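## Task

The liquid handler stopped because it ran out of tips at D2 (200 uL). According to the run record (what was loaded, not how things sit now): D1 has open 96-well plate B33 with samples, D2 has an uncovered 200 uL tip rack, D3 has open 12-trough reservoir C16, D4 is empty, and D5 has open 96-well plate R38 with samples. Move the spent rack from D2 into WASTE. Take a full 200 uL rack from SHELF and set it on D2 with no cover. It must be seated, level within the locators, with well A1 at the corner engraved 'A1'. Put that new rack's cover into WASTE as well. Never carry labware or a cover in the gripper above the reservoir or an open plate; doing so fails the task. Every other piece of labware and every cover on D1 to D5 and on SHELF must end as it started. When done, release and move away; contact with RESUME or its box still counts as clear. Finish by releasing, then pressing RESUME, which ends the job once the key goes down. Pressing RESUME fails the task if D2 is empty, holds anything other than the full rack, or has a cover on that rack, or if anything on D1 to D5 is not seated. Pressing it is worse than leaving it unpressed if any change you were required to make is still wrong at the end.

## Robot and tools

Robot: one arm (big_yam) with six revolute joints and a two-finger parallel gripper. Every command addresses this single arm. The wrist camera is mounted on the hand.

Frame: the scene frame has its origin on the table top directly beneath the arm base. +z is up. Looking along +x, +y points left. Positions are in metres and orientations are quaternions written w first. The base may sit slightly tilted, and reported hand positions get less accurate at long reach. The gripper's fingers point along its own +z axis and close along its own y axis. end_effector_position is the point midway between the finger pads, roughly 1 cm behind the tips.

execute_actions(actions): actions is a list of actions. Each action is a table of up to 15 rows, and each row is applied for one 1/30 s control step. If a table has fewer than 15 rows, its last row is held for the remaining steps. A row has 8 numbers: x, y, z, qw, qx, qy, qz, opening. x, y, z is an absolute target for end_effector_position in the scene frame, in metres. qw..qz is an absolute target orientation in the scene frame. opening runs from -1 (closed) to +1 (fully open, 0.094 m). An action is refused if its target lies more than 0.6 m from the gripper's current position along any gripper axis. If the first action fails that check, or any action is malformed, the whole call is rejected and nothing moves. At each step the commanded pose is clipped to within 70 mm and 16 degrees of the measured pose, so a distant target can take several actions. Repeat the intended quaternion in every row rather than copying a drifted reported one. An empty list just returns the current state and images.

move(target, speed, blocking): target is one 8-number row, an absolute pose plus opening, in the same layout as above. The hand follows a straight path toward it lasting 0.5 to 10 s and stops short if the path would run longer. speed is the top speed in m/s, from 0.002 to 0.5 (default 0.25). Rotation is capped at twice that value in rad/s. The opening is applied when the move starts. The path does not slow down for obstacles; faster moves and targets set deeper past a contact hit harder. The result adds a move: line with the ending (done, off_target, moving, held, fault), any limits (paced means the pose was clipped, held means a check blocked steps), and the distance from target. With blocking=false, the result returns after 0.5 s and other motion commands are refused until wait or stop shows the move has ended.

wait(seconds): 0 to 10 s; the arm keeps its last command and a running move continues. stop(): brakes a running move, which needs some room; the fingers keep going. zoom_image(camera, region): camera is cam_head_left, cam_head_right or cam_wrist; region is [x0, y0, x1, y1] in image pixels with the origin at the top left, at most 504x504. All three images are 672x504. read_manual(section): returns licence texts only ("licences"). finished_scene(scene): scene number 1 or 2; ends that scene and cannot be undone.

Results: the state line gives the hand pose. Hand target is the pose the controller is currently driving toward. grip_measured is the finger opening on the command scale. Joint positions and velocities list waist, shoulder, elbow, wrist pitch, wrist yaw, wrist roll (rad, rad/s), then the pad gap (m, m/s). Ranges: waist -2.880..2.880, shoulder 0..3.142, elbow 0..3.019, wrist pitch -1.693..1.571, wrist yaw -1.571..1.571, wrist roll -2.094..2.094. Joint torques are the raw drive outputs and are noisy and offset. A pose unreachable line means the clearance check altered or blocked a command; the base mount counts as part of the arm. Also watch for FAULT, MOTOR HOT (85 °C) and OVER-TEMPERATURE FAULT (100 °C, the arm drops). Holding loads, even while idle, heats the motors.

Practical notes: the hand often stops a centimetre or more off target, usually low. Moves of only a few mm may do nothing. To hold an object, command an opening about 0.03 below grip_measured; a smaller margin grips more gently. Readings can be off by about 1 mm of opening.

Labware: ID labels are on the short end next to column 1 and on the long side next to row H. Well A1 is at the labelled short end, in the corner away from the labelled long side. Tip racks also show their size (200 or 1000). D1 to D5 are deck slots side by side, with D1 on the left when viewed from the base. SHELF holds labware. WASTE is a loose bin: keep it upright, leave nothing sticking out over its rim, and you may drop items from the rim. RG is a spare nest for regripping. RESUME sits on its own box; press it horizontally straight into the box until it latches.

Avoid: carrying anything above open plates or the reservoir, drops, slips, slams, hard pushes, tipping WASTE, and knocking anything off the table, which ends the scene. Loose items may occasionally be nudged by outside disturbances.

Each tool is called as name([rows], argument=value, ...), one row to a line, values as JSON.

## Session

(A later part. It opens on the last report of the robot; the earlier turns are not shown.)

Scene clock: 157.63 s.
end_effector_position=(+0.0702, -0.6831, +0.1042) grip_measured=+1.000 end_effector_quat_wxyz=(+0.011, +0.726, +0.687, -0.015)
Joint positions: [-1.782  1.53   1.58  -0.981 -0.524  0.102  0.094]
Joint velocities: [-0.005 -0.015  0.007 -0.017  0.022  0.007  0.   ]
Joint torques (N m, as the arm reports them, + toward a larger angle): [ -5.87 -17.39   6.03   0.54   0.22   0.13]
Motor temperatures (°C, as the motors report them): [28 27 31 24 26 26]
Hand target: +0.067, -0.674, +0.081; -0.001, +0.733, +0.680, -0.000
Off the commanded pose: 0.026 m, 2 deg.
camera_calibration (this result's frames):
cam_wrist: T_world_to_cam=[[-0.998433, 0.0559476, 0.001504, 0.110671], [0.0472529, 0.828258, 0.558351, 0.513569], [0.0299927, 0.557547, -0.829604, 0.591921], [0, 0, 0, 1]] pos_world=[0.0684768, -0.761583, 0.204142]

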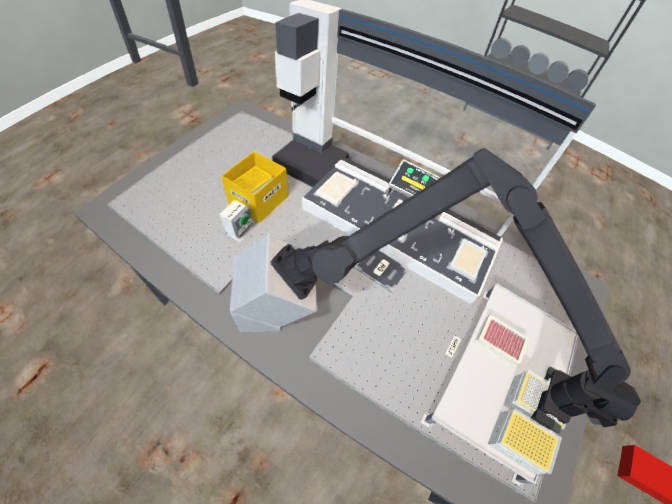

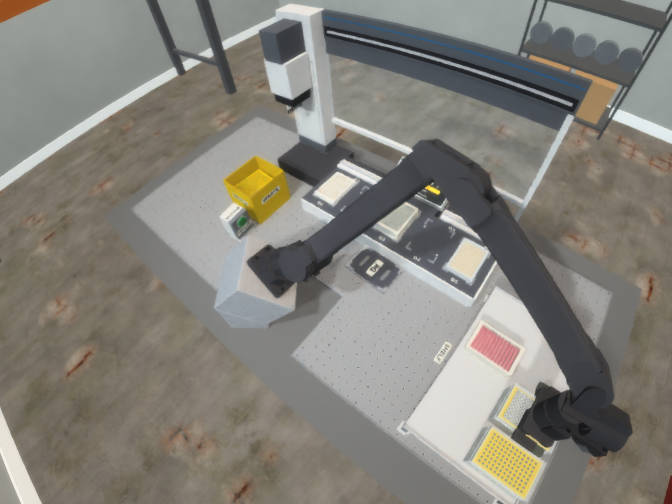

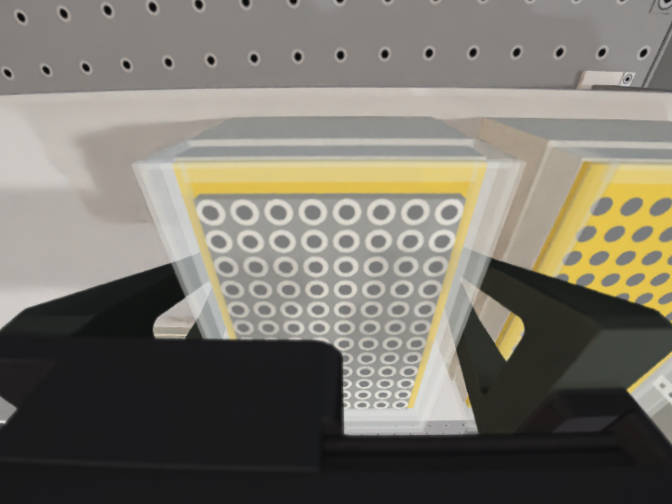

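execute_actions([
  [[0.069,-0.675,0.082,0,0.733,0.68,0,0.74]],
])

move(target=[0.082,-0.68,0.14,0,0.72,0.694,0,0.74], speed=0.06)

Scene clock: 164.87 s.
end_effector_position=(+0.0702, -0.6831, +0.1041) grip_measured=+0.811 end_effector_quat_wxyz=(+0.010, +0.727, +0.686, -0.015)
Joint positions: [-1.782  1.53   1.58  -0.981 -0.523  0.104  0.085]
Joint velocities: [-0.005 -0.005  0.002 -0.002  0.007 -0.022 -0.001]
Joint torques (N m, as the arm reports them, + toward a larger angle): [ -5.98 -17.79   6.23   0.38   0.21   0.13]
Motor temperatures (°C, as the motors report them): [28 27 30 24 26 26]
Hand target: +0.069, -0.674, +0.083; -0.001, +0.733, +0.680, -0.000
Off the commanded pose: 0.024 m, 2 deg.
camera_calibration (this result's frames):
cam_wrist: T_world_to_cam=[[-0.998314, 0.0580003, 0.00235808, 0.111981], [0.0494304, 0.828105, 0.558389, 0.513343], [0.030434, 0.557564, -0.829576, 0.591806], [0, 0, 0, 1]] pos_world=[0.068406, -0.761566, 0.204039]

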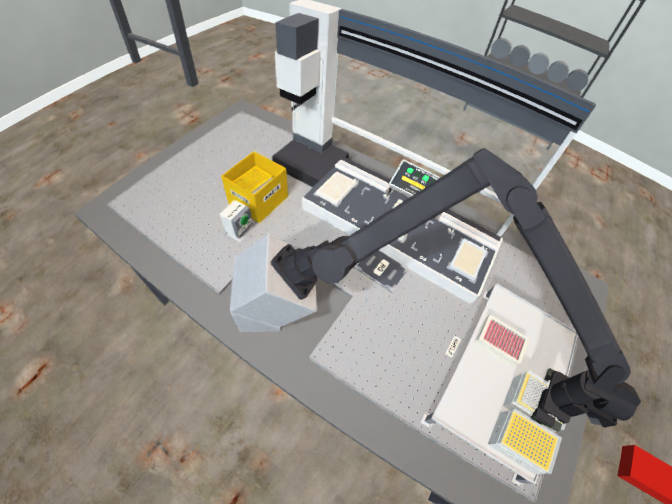

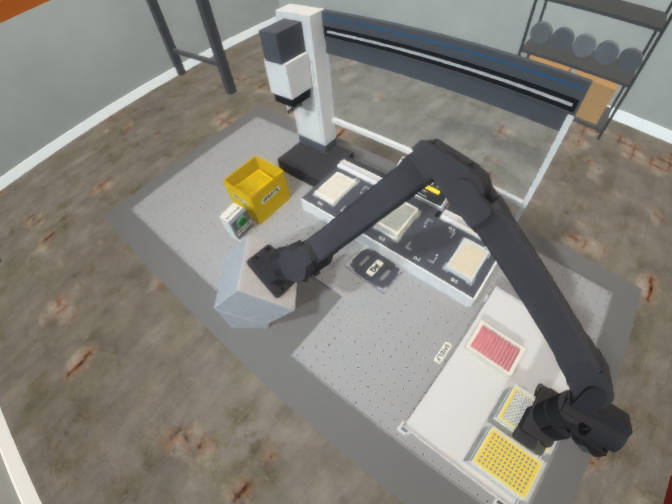

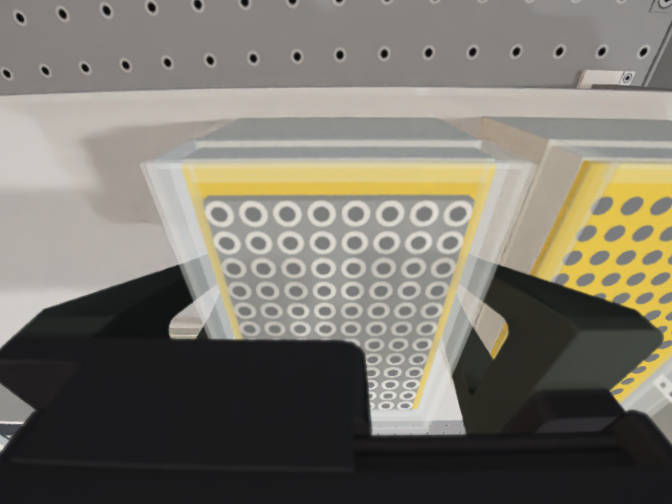

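Scene clock: 165.87 s.
end_effector_position=(+0.0739, -0.6575, +0.1122) grip_measured=+0.811 end_effector_quat_wxyz=(-0.020, +0.732, +0.680, +0.021)
Joint positions: [-1.786  1.517  1.58  -1.105 -0.539  0.06   0.085]
Joint velocities: [-0.005 -0.024  0.012 -0.027  0.066  0.022 -0.   ]
Joint torques (N m, as the arm reports them, + toward a larger angle): [ -8.27 -21.4   10.55  -0.44  -0.06  -0.14]
Motor temperatures (°C, as the motors report them): [28 27 31 24 26 26]
Hand target: +0.083, -0.679, +0.140; -0.000, +0.720, +0.694, -0.001
Off the commanded pose: 0.037 m, 4 deg.
move: off_target
camera_calibration (this result's frames):
cam_wrist: T_world_to_cam=[[-0.997283, 0.073625, -0.00243739, 0.124987], [0.0553866, 0.77123, 0.634143, 0.441061], [0.0485685, 0.632285, -0.773212, 0.625634], [0, 0, 0, 1]] pos_world=[0.0698328, -0.74494, 0.204357]

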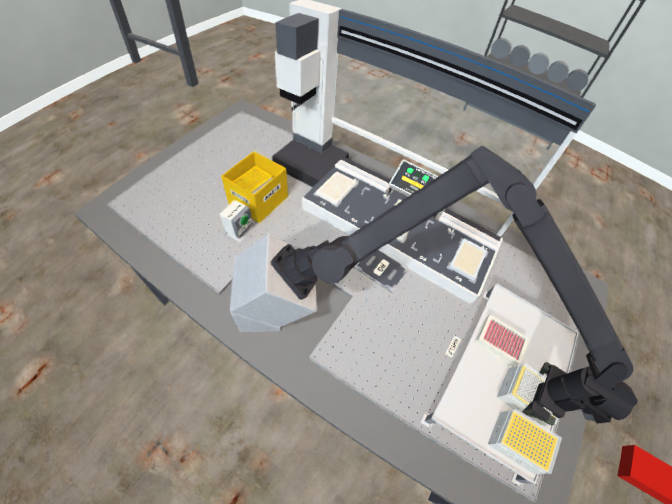

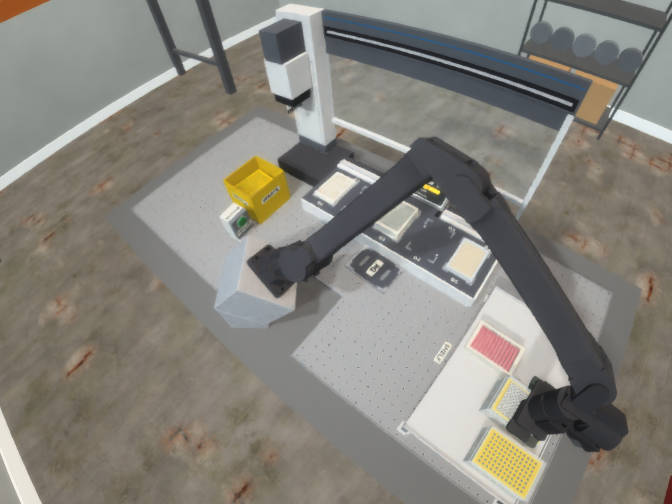

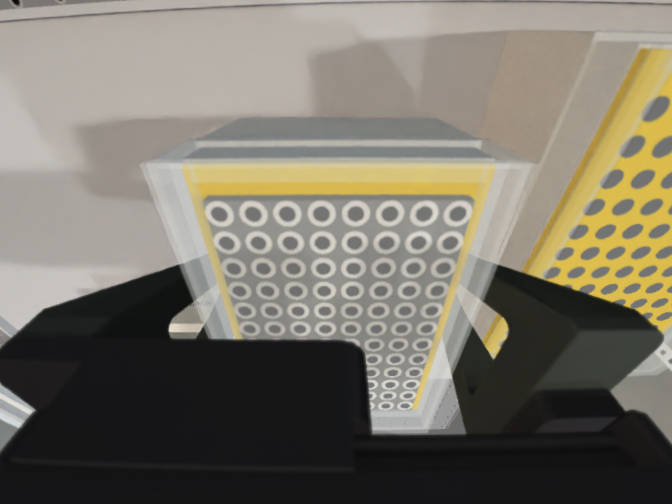

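move(target=[0.072,-0.6,0.15,0,0.707,0.707,0,0.72], speed=0.08)

Scene clock: 169.93 s.
end_effector_position=(+0.0772, -0.6018, +0.1461) grip_measured=+0.811 end_effector_quat_wxyz=(-0.002, +0.711, +0.703, +0.006)
Joint positions: [-1.819  1.327  1.355 -1.034 -0.558 -0.007  0.085]
Joint velocities: [-0.005 -0.015 -0.007  0.007  0.022 -0.066  0.001]
Joint torques (N m, as the arm reports them, + toward a larger angle): [ -6.62 -17.24   5.87   0.43  -0.08  -0.15]
Motor temperatures (°C, as the motors report them): [28 27 31 24 26 26]
Hand target: +0.073, -0.600, +0.150; +0.001, +0.707, +0.707, +0.000
Off the commanded pose: 0.007 m, 1 deg.
move: done
camera_calibration (this result's frames):
cam_wrist: T_world_to_cam=[[-0.999904, 0.0108266, -0.00864234, 0.0875686], [0.00351467, 0.801714, 0.597698, 0.404184], [0.0133997, 0.59761, -0.801675, 0.602464], [0, 0, 0, 1]] pos_world=[0.0780668, -0.685027, 0.242156]

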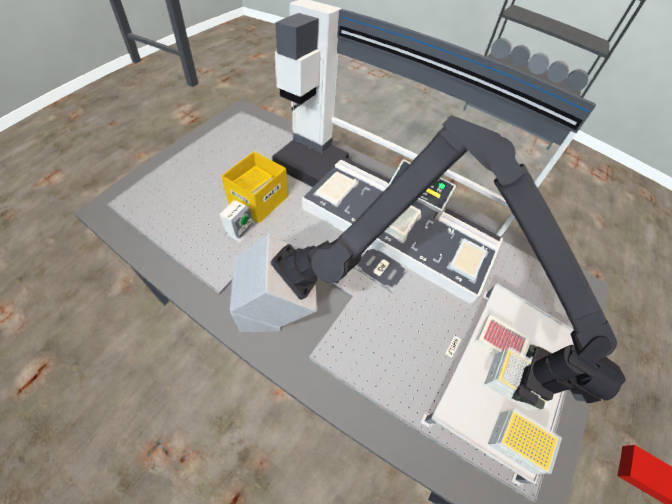

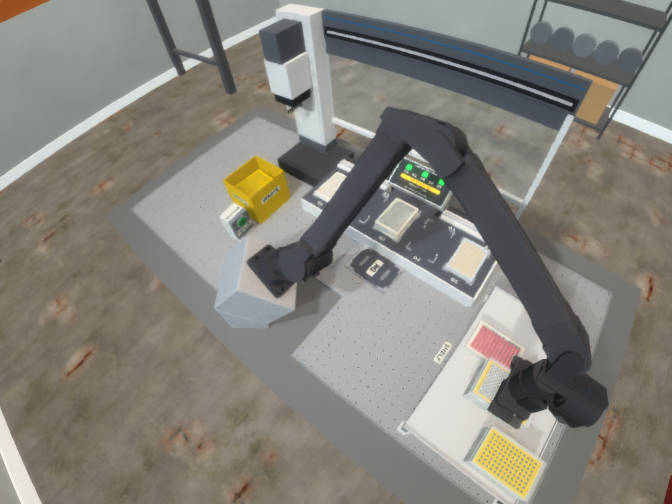

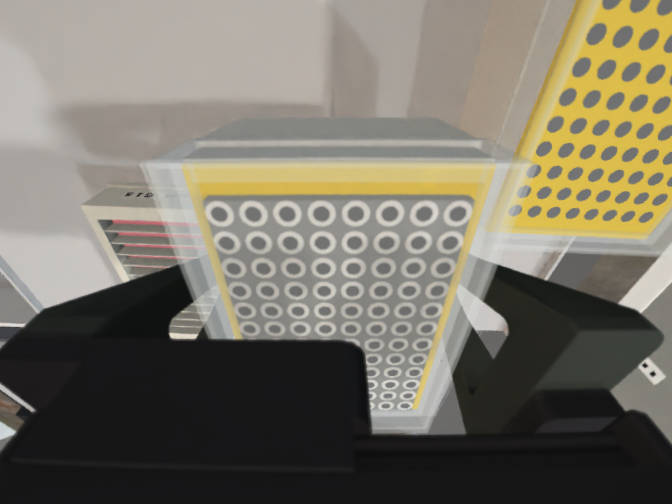

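move(target=[0.065,-0.36,0.125,0,0.707,0.707,0,0.72], speed=0.2)

move(target=[0.14,-0.33,0.07,0,-0.13,0.991,0,0.72], speed=0.3)

Scene clock: 182.03 s.
end_effector_position=(+0.0665, -0.3590, +0.1267) grip_measured=+0.811 end_effector_quat_wxyz=(-0.003, +0.709, +0.705, +0.002)
Joint positions: [-1.819  0.82   0.606 -0.785 -0.55  -0.009  0.085]
Joint velocities: [ 0.005  0.005  0.002  0.002 -0.022 -0.037 -0.   ]
Joint torques (N m, as the arm reports them, + toward a larger angle): [-0.88 -7.08  5.47  0.54  0.21  0.06]
Motor temperatures (°C, as the motors report them): [28 27 31 24 26 26]
Hand target: +0.069, -0.359, +0.126; -0.000, +0.707, +0.707, +0.000
Off the commanded pose: 0.002 m, 1 deg.
move: done
camera_calibration (this result's frames):
cam_wrist: T_world_to_cam=[[-0.999984, 0.00561181, -0.00063801, 0.071134], [0.00413744, 0.804749, 0.593601, 0.222678], [0.00384461, 0.593589, -0.804759, 0.441545], [0, 0, 0, 1]] pos_world=[0.068514, -0.441695, 0.223201]

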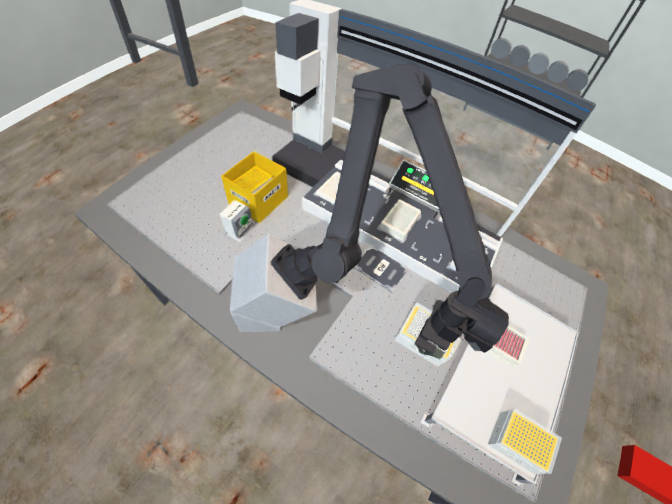

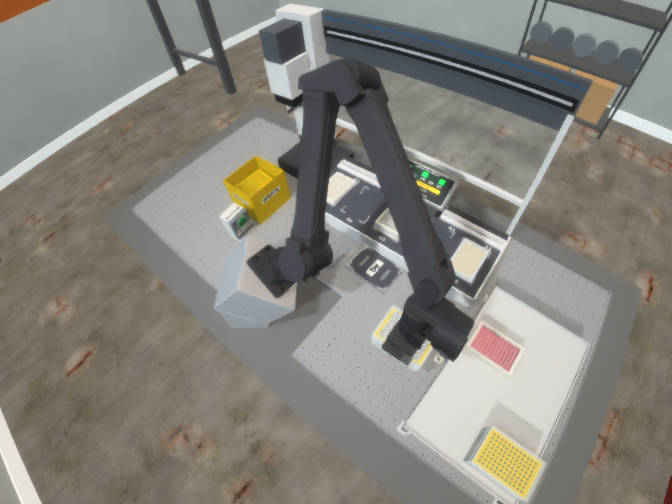

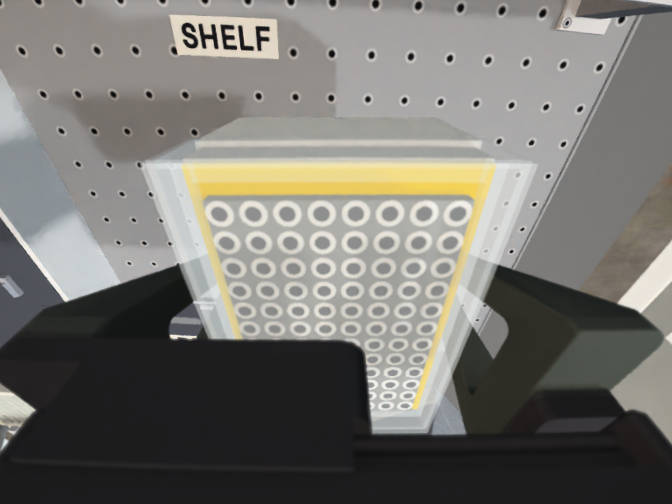

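Scene clock: 185.67 s.
end_effector_position=(+0.1402, -0.3362, +0.0741) grip_measured=+0.811 end_effector_quat_wxyz=(-0.003, -0.122, +0.992, -0.003)
Joint positions: [-1.409  0.81   0.53  -0.555 -0.294 -1.469  0.085]
Joint velocities: [-0.015  0.005  0.002  0.007  0.022 -0.095 -0.   ]
Joint torques (N m, as the arm reports them, + toward a larger angle): [-0.17 -7.4   4.11  0.46  0.1  -0.16]
Motor temperatures (°C, as the motors report them): [28 27 30 24 26 26]
Hand target: +0.139, -0.330, +0.070; -0.003, -0.132, +0.991, +0.002
Off the commanded pose: 0.007 m, 1 deg.
move: done
camera_calibration (this result's frames):
cam_wrist: T_world_to_cam=[[0.242695, -0.970101, 0.00186056, -0.357773], [-0.781391, -0.194347, 0.593007, 0.00950872], [-0.574915, -0.145374, -0.805195, 0.218101], [0, 0, 0, 1]] pos_world=[0.219649, -0.313522, 0.17064]

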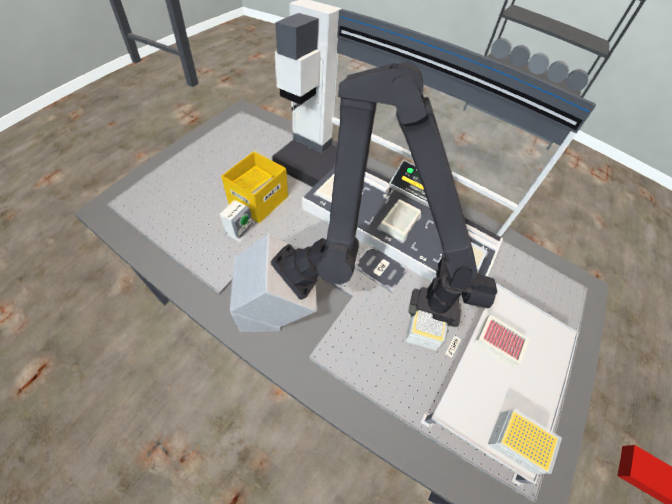

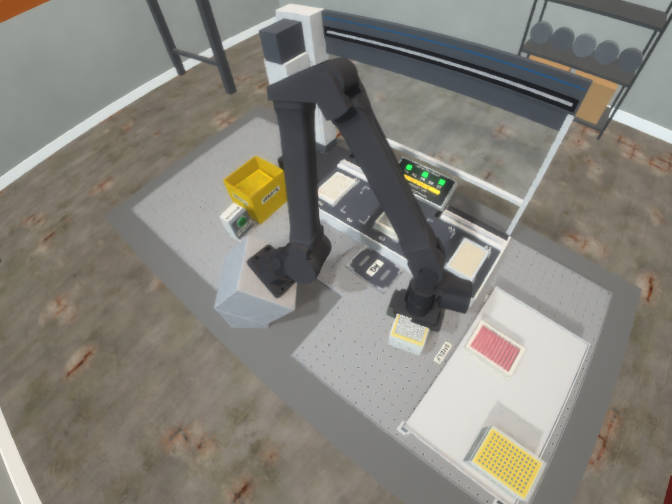

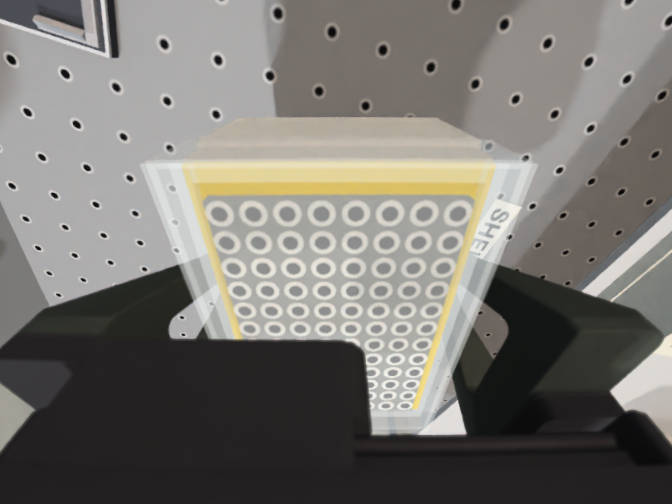

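move(target=[0.14,-0.33,0.024,0,-0.13,0.991,0,0.72], speed=0.05)

Scene clock: 190.83 s.
end_effector_position=(+0.1409, -0.3389, +0.0420) grip_measured=+0.811 end_effector_quat_wxyz=(-0.001, -0.136, +0.991, -0.012)
Joint positions: [-1.372  0.915  0.509 -0.402 -0.268 -1.462  0.085]
Joint velocities: [-0.015 -0.005 -0.012  0.007  0.037 -0.022  0.001]
Joint torques (N m, as the arm reports them, + toward a larger angle): [ 0.76 -4.24  3.06  1.77  0.3   0.19]
Motor temperatures (°C, as the motors report them): [28 27 30 24 26 26]
Hand target: +0.139, -0.328, +0.027; -0.000, -0.131, +0.991, +0.001
Off the commanded pose: 0.020 m, 2 deg.
move: off_target
camera_calibration (this result's frames):
cam_wrist: T_world_to_cam=[[0.269834, -0.962675, 0.0211361, -0.362608], [-0.779569, -0.20552, 0.591637, 0.0245629], [-0.56521, -0.176121, -0.805928, 0.180566], [0, 0, 0, 1]] pos_world=[0.21905, -0.312224, 0.138655]

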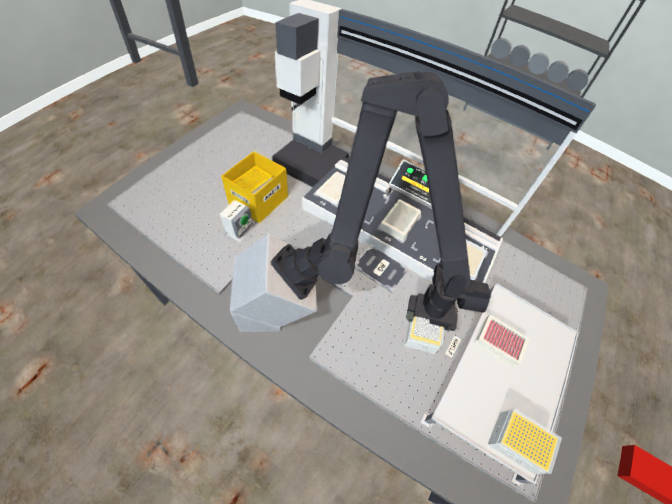

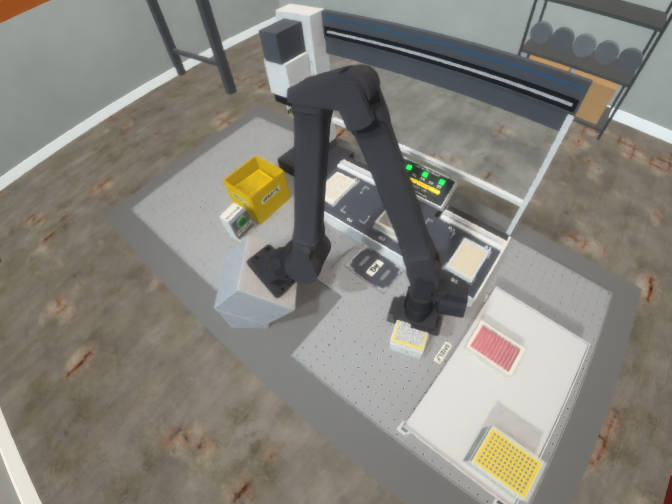

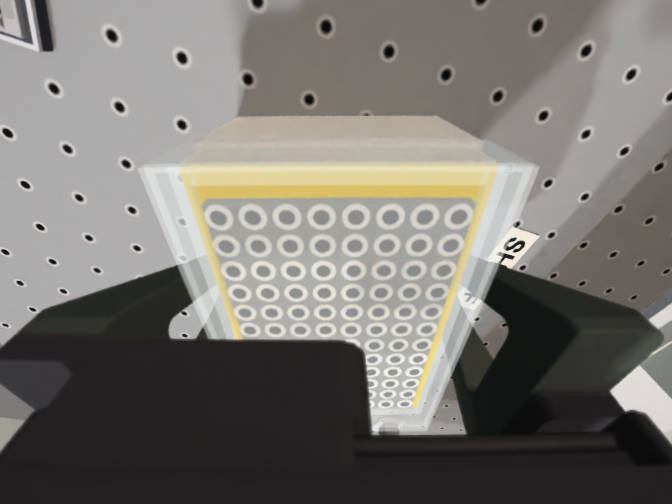

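execute_actions([
  [[0.141,-0.338,0.04,0,-0.135,0.991,0,0.72],[0.141,-0.338,0.04,0,-0.135,0.991,0,0.72],[0.141,-0.338,0.04,0,-0.135,0.991,0,0.72],[0.141,-0.338,0.04,0,-0.135,0.991,0,0.72],[0.141,-0.338,0.04,0,-0.135,0.991,0,0.72],[0.141,-0.338,0.04,0,-0.135,0.991,0,1]],
  [[0.142,-0.342,0.045,0,-0.135,0.991,0,1],[0.143,-0.346,0.049,0,-0.135,0.991,0,1],[0.144,-0.35,0.053,0,-0.135,0.991,0,1],[0.144,-0.351,0.057,0,-0.135,0.991,0,1],[0.144,-0.351,0.061,0,-0.135,0.991,0,1],[0.144,-0.351,0.065,0,-0.135,0.991,0,1]],
])

Scene clock: 197.53 s.
end_effector_position=(+0.1389, -0.3354, +0.0572) grip_measured=+1.000 end_effector_quat_wxyz=(-0.001, -0.127, +0.992, +0.013)
Joint positions: [-1.398  0.881  0.539 -0.523 -0.296 -1.479  0.094]
Joint velocities: [ 0.005 -0.005 -0.002 -0.032 -0.037 -0.022  0.   ]
Joint torques (N m, as the arm reports them, + toward a larger angle): [-1.6  -9.54  6.65 -0.34 -0.2  -0.16]
Motor temperatures (°C, as the motors report them): [28 27 30 24 27 26]
Hand target: +0.144, -0.351, +0.065; -0.000, -0.135, +0.991, -0.000
Off the commanded pose: 0.018 m, 2 deg.
camera_calibration (this result's frames):
cam_wrist: T_world_to_cam=[[0.251558, -0.967384, -0.0297638, -0.355182], [-0.778751, -0.220575, 0.587276, 0.00987219], [-0.574687, -0.124555, -0.808839, 0.211089], [0, 0, 0, 1]] pos_world=[0.218347, -0.315127, 0.154368]

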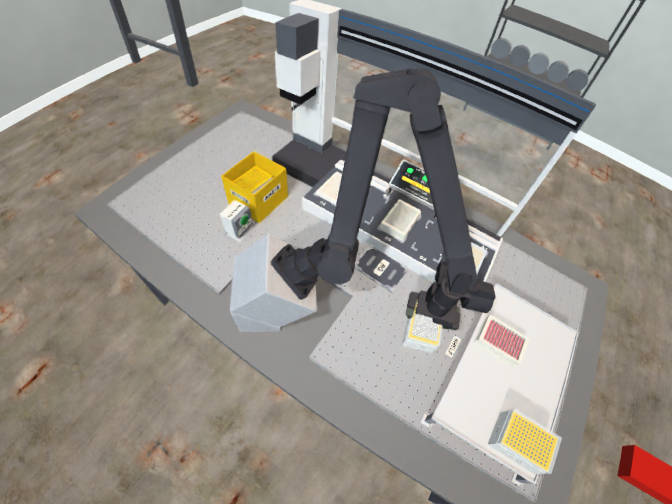

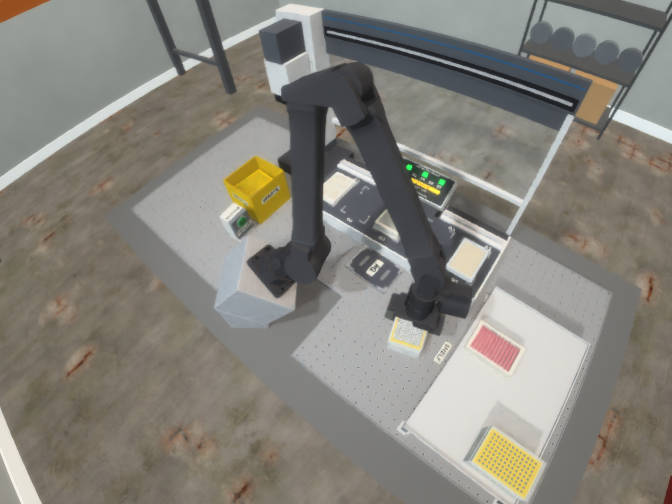

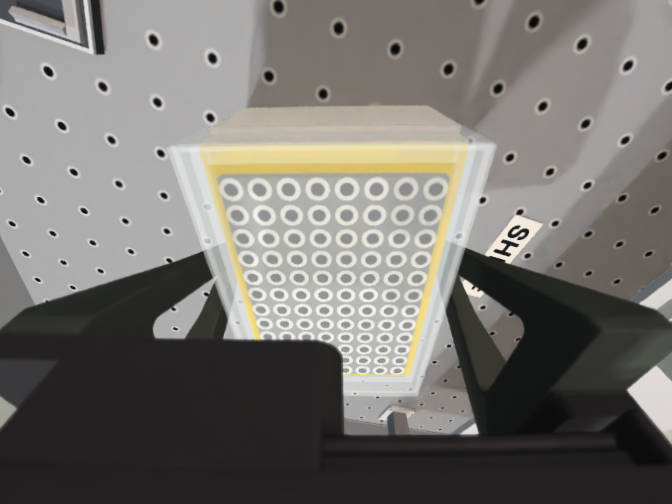

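execute_actions([
  [[0.144,-0.351,0.07,0,-0.135,0.991,0,1],[0.144,-0.351,0.075,0,-0.135,0.991,0,1],[0.144,-0.351,0.08,0,-0.135,0.991,0,1],[0.144,-0.351,0.085,0,-0.135,0.991,0,1],[0.144,-0.351,0.09,0,-0.135,0.991,0,1],[0.144,-0.351,0.095,0,-0.135,0.991,0,1],[0.144,-0.351,0.1,0,-0.135,0.991,0,1],[0.144,-0.351,0.105,0,-0.135,0.991,0,1],[0.144,-0.351,0.11,0,-0.135,0.991,0,1],[0.144,-0.351,0.115,0,-0.135,0.991,0,1],[0.144,-0.351,0.12,0,-0.135,0.991,0,1],[0.144,-0.351,0.125,0,-0.135,0.991,0,1],[0.144,-0.351,0.13,0,-0.135,0.991,0,1]],
  [[0.144,-0.351,0.135,0,0.13,0.991,0,1]],
])

move(target=[0.135,-0.328,0.098,0,0.991,0.13,0,1], speed=0.5)

Scene clock: 204.30 s.
end_effector_position=(+0.1343, -0.3373, +0.1249) grip_measured=+1.000 end_effector_quat_wxyz=(-0.005, +0.116, +0.993, +0.015)
Joint positions: [-1.522  0.698  0.596 -0.802 -0.376 -1.095  0.094]
Joint velocities: [ 0.005 -0.005 -0.017 -0.012 -0.007  0.3    0.   ]
Joint torques (N m, as the arm reports them, + toward a larger angle): [ 0.03 -7.7   8.48 -0.16  0.09  0.1 ]
Motor temperatures (°C, as the motors report them): [28 26 30 24 27 26]
Hand target: +0.144, -0.351, +0.135; +0.002, +0.129, +0.992, +0.000
Off the commanded pose: 0.020 m, 2 deg.
camera_calibration (this result's frames):
cam_wrist: T_world_to_cam=[[-0.229723, -0.972732, -0.0319372, -0.290695], [-0.784183, 0.16556, 0.598036, 0.0956681], [-0.576441, 0.162427, -0.800833, 0.358986], [0, 0, 0, 1]] pos_world=[0.215176, -0.356916, 0.220991]

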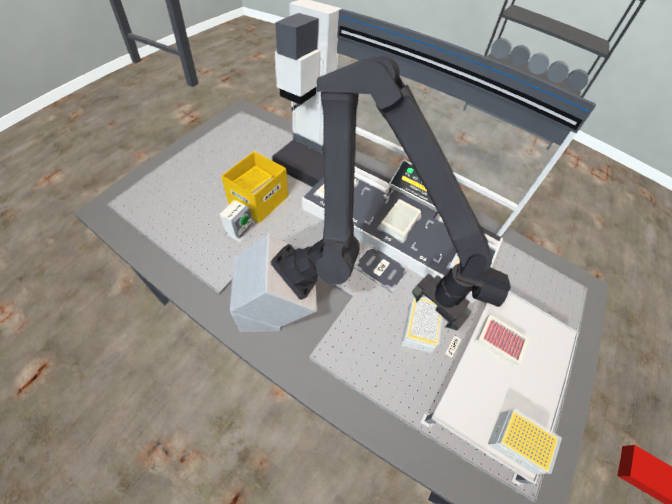

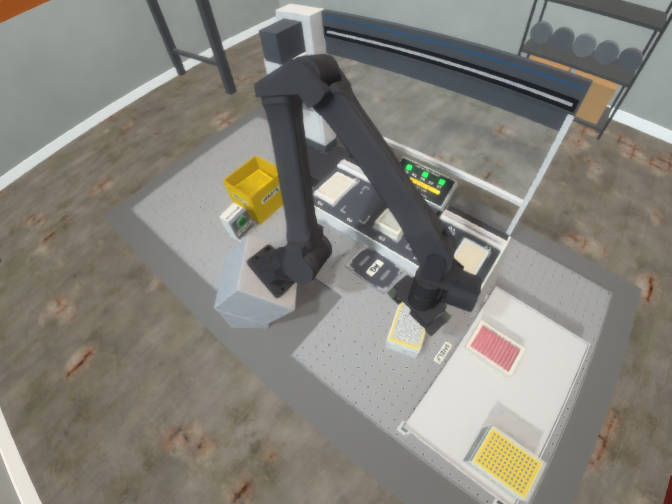

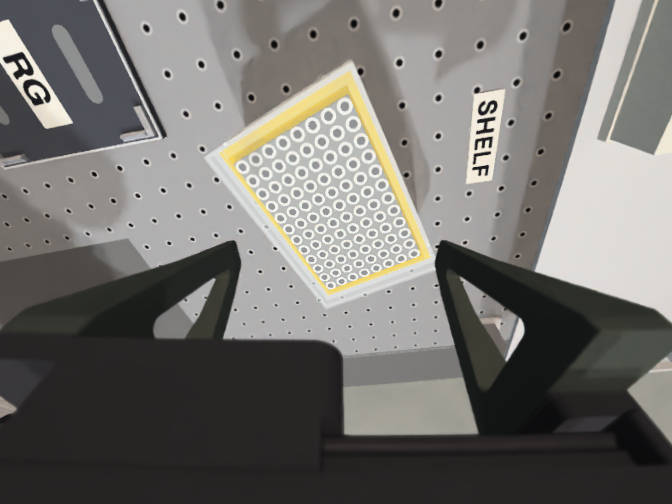

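Scene clock: 207.70 s.
end_effector_position=(+0.1375, -0.3366, +0.1080) grip_measured=+1.000 end_effector_quat_wxyz=(+0.013, +0.990, +0.139, -0.000)
Joint positions: [-1.471  0.699  0.542 -0.671 -0.336  1.599  0.094]
Joint velocities: [-0.005 -0.005  0.022 -0.017 -0.022 -0.007  0.   ]
Joint torques (N m, as the arm reports them, + toward a larger angle): [ 0.04 -5.1   4.72  0.51  0.31  0.1 ]
Motor temperatures (°C, as the motors report them): [27 26 30 24 27 26]
Hand target: +0.135, -0.327, +0.099; -0.001, +0.991, +0.131, -0.000
Off the commanded pose: 0.013 m, 2 deg.
move: off_target
camera_calibration (this result's frames):
cam_wrist: T_world_to_cam=[[-0.274658, 0.961087, -0.0295882, 0.367065], [0.775649, 0.23964, 0.583901, -0.0797635], [0.56827, 0.137423, -0.811285, 0.182463], [0, 0, 0, 1]] pos_world=[0.0589979, -0.358742, 0.205464]

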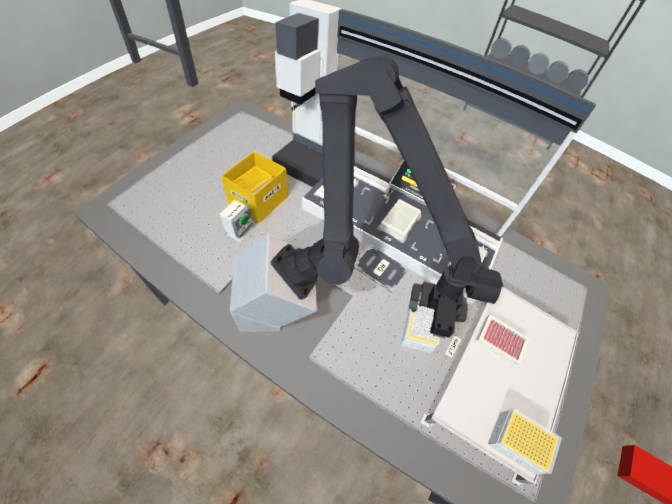

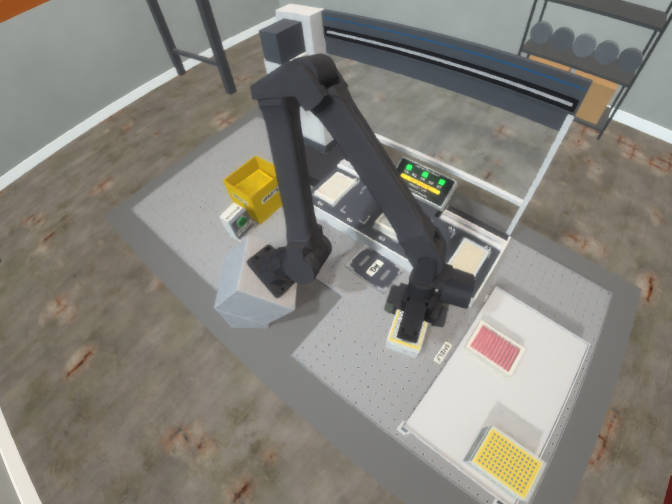

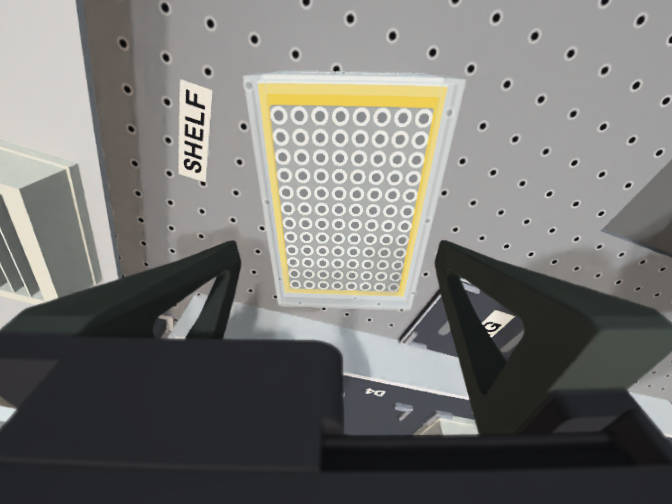

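execute_actions([
  [[0.132,-0.327,0.096,0,0.992,0.122,0,1],[0.129,-0.326,0.093,0,0.992,0.122,0,1],[0.127,-0.325,0.09,0,0.992,0.122,0,1],[0.127,-0.325,0.086,0,0.992,0.122,0,1]],
])

Scene clock: 212.67 s.
end_effector_position=(+0.1311, -0.3306, +0.0935) grip_measured=+1.000 end_effector_quat_wxyz=(+0.009, +0.991, +0.132, +0.001)
Joint positions: [-1.471  0.733  0.513 -0.616 -0.341  1.61   0.094]
Joint velocities: [-0.005  0.005 -0.002 -0.017 -0.022 -0.037  0.   ]
Joint torques (N m, as the arm reports them, + toward a larger angle): [-0.7  -5.3   4.6   0.51  0.19  0.11]
Motor temperatures (°C, as the motors report them): [27 26 30 24 27 26]
Hand target: +0.127, -0.324, +0.087; -0.000, +0.993, +0.122, -0.000
Off the commanded pose: 0.010 m, 2 deg.
camera_calibration (this result's frames):
cam_wrist: T_world_to_cam=[[-0.260723, 0.965164, -0.0219332, 0.357918], [0.777782, 0.223455, 0.587471, -0.0737312], [0.571907, 0.136108, -0.808948, 0.172457], [0, 0, 0, 1]] pos_world=[0.0520351, -0.352447, 0.190674]

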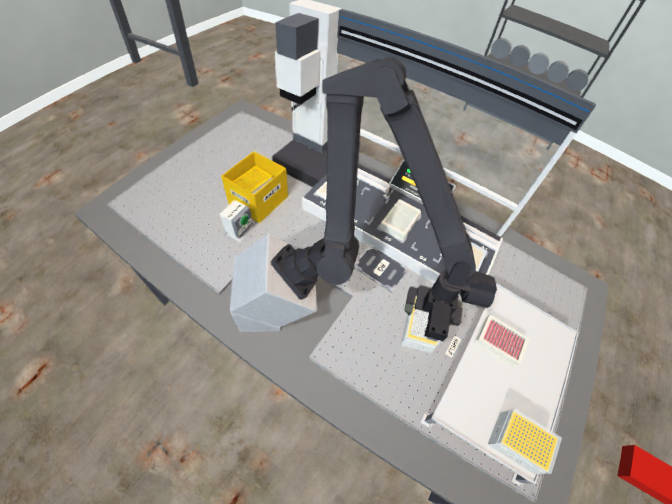

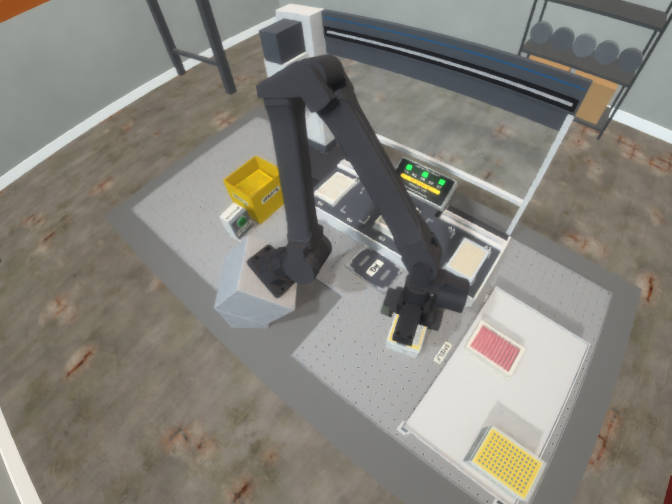

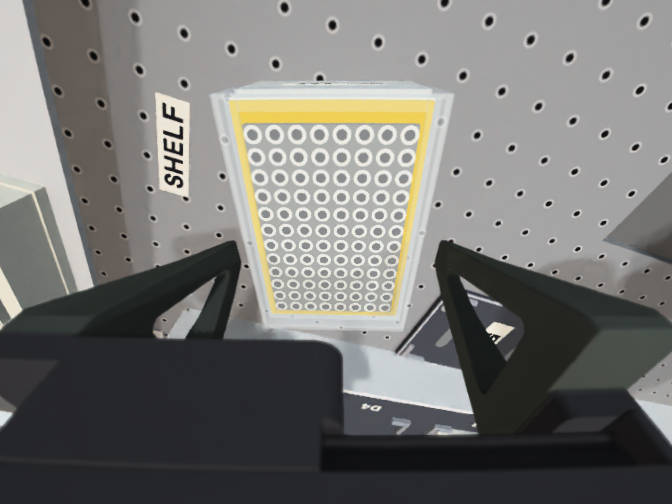

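execute_actions([
  [[0.127,-0.326,0.083,0,0.992,0.122,0,1],[0.127,-0.326,0.079,0,0.992,0.122,0,1],[0.127,-0.326,0.075,0,0.992,0.122,0,1],[0.127,-0.326,0.071,0,0.992,0.122,0,1],[0.127,-0.326,0.067,0,0.992,0.122,0,1],[0.127,-0.326,0.063,0,0.992,0.122,0,1],[0.127,-0.326,0.059,0,0.992,0.122,0,1],[0.127,-0.326,0.055,0,0.992,0.122,0,1],[0.127,-0.326,0.051,0,0.992,0.122,0,1],[0.127,-0.326,0.047,0,0.992,0.122,0,1],[0.127,-0.326,0.043,0,0.992,0.122,0,1],[0.127,-0.326,0.039,0,0.992,0.122,0,1],[0.127,-0.326,0.035,0,0.992,0.122,0,1],[0.127,-0.326,0.032,0,0.992,0.122,0,1]],
  [[0.127,-0.326,0.032,0,0.992,0.122,0,1]],
])

execute_actions([
  [[0.127,-0.326,0.032,0,0.992,0.122,0,0.72]],
])

Scene clock: 220.53 s.
end_effector_position=(+0.1274, -0.3327, +0.0380) grip_measured=+1.000 end_effector_quat_wxyz=(+0.008, +0.992, +0.127, -0.001)
Joint positions: [-1.409  0.929  0.486 -0.383 -0.295  1.667  0.094]
Joint velocities: [ 0.005 -0.015 -0.012  0.002  0.037 -0.051  0.   ]
Joint torques (N m, as the arm reports them, + toward a larger angle): [-0.24 -7.22  3.14  0.44  0.31  0.11]
Motor temperatures (°C, as the motors report them): [27 26 30 24 27 26]
Hand target: +0.127, -0.326, +0.032; -0.000, +0.993, +0.122, -0.000
Off the commanded pose: 0.009 m, 1 deg.
camera_calibration (this result's frames):
cam_wrist: T_world_to_cam=[[-0.252155, 0.967501, -0.0189675, 0.357329], [0.782035, 0.215284, 0.584871, -0.0409865], [0.569947, 0.132645, -0.810904, 0.129042], [0, 0, 0, 1]] pos_world=[0.0486078, -0.35401, 0.135391]

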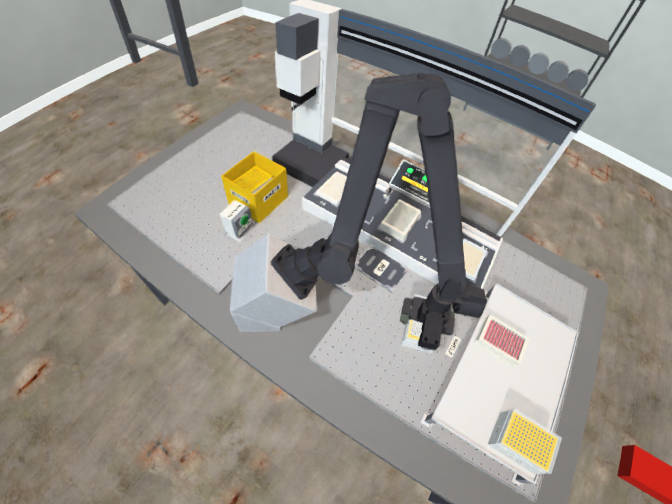

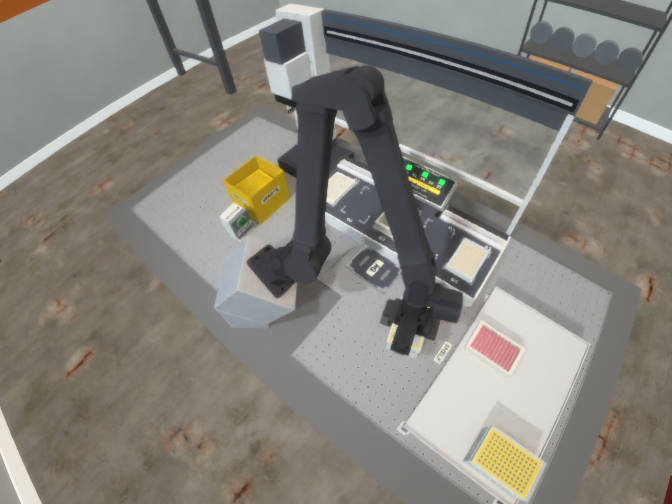

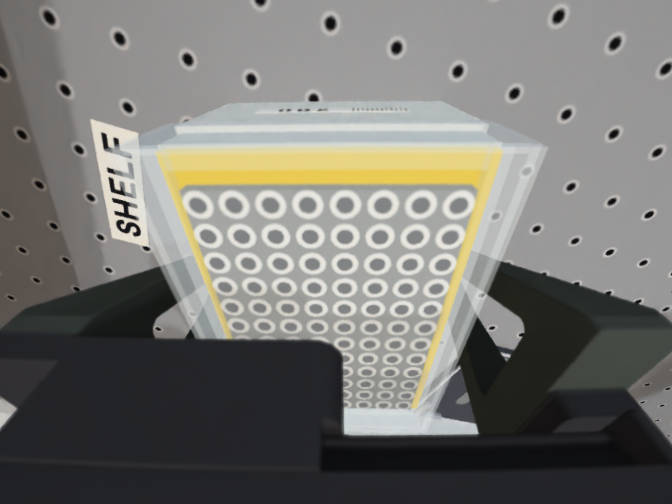

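Scene clock: 221.03 s.
end_effector_position=(+0.1275, -0.3330, +0.0380) grip_measured=+0.811 end_effector_quat_wxyz=(+0.009, +0.992, +0.127, -0.001)
Joint positions: [-1.409  0.929  0.486 -0.381 -0.295  1.668  0.085]
Joint velocities: [ 0.005 -0.015  0.012 -0.007  0.081  0.037 -0.   ]
Joint torques (N m, as the arm reports them, + toward a larger angle): [-0.43 -6.96  3.2   0.44  0.3   0.12]
Motor temperatures (°C, as the motors report them): [27 26 30 24 27 26]
Hand target: +0.127, -0.326, +0.032; -0.000, +0.993, +0.122, -0.000
Off the commanded pose: 0.009 m, 1 deg.
camera_calibration (this result's frames):
cam_wrist: T_world_to_cam=[[-0.251738, 0.967587, -0.0200956, 0.357625], [0.782113, 0.215625, 0.584641, -0.0408418], [0.570024, 0.13146, -0.811043, 0.128665], [0, 0, 0, 1]] pos_world=[0.0486284, -0.354141, 0.135418]

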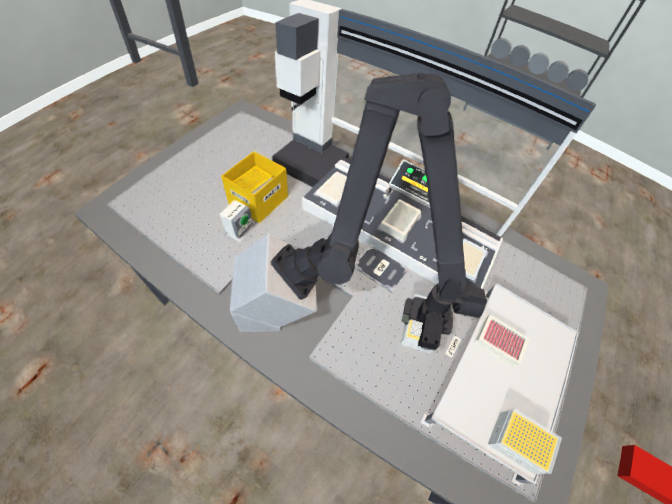

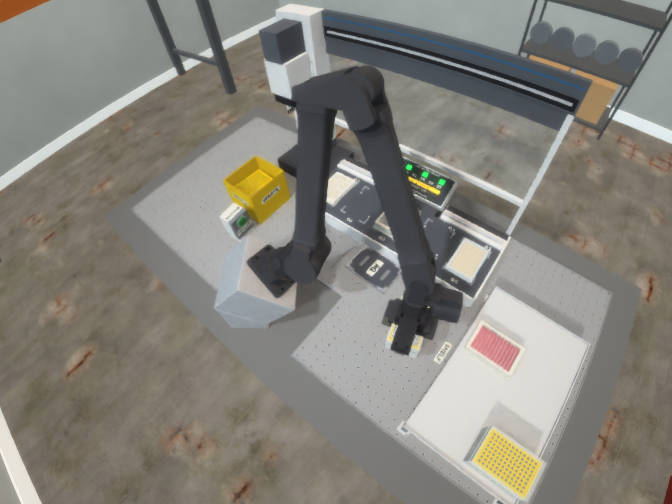

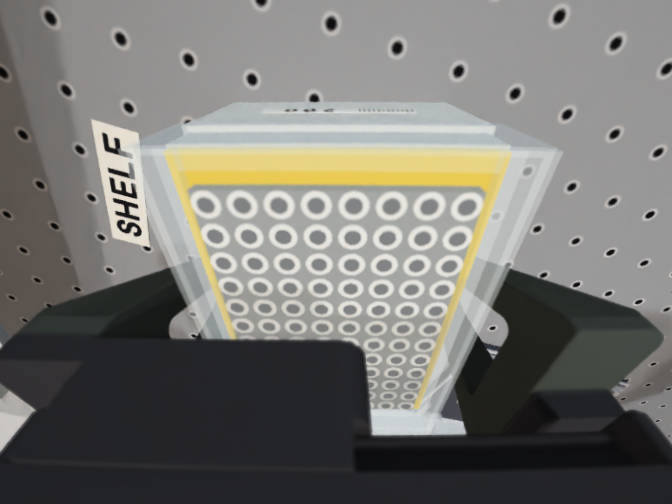

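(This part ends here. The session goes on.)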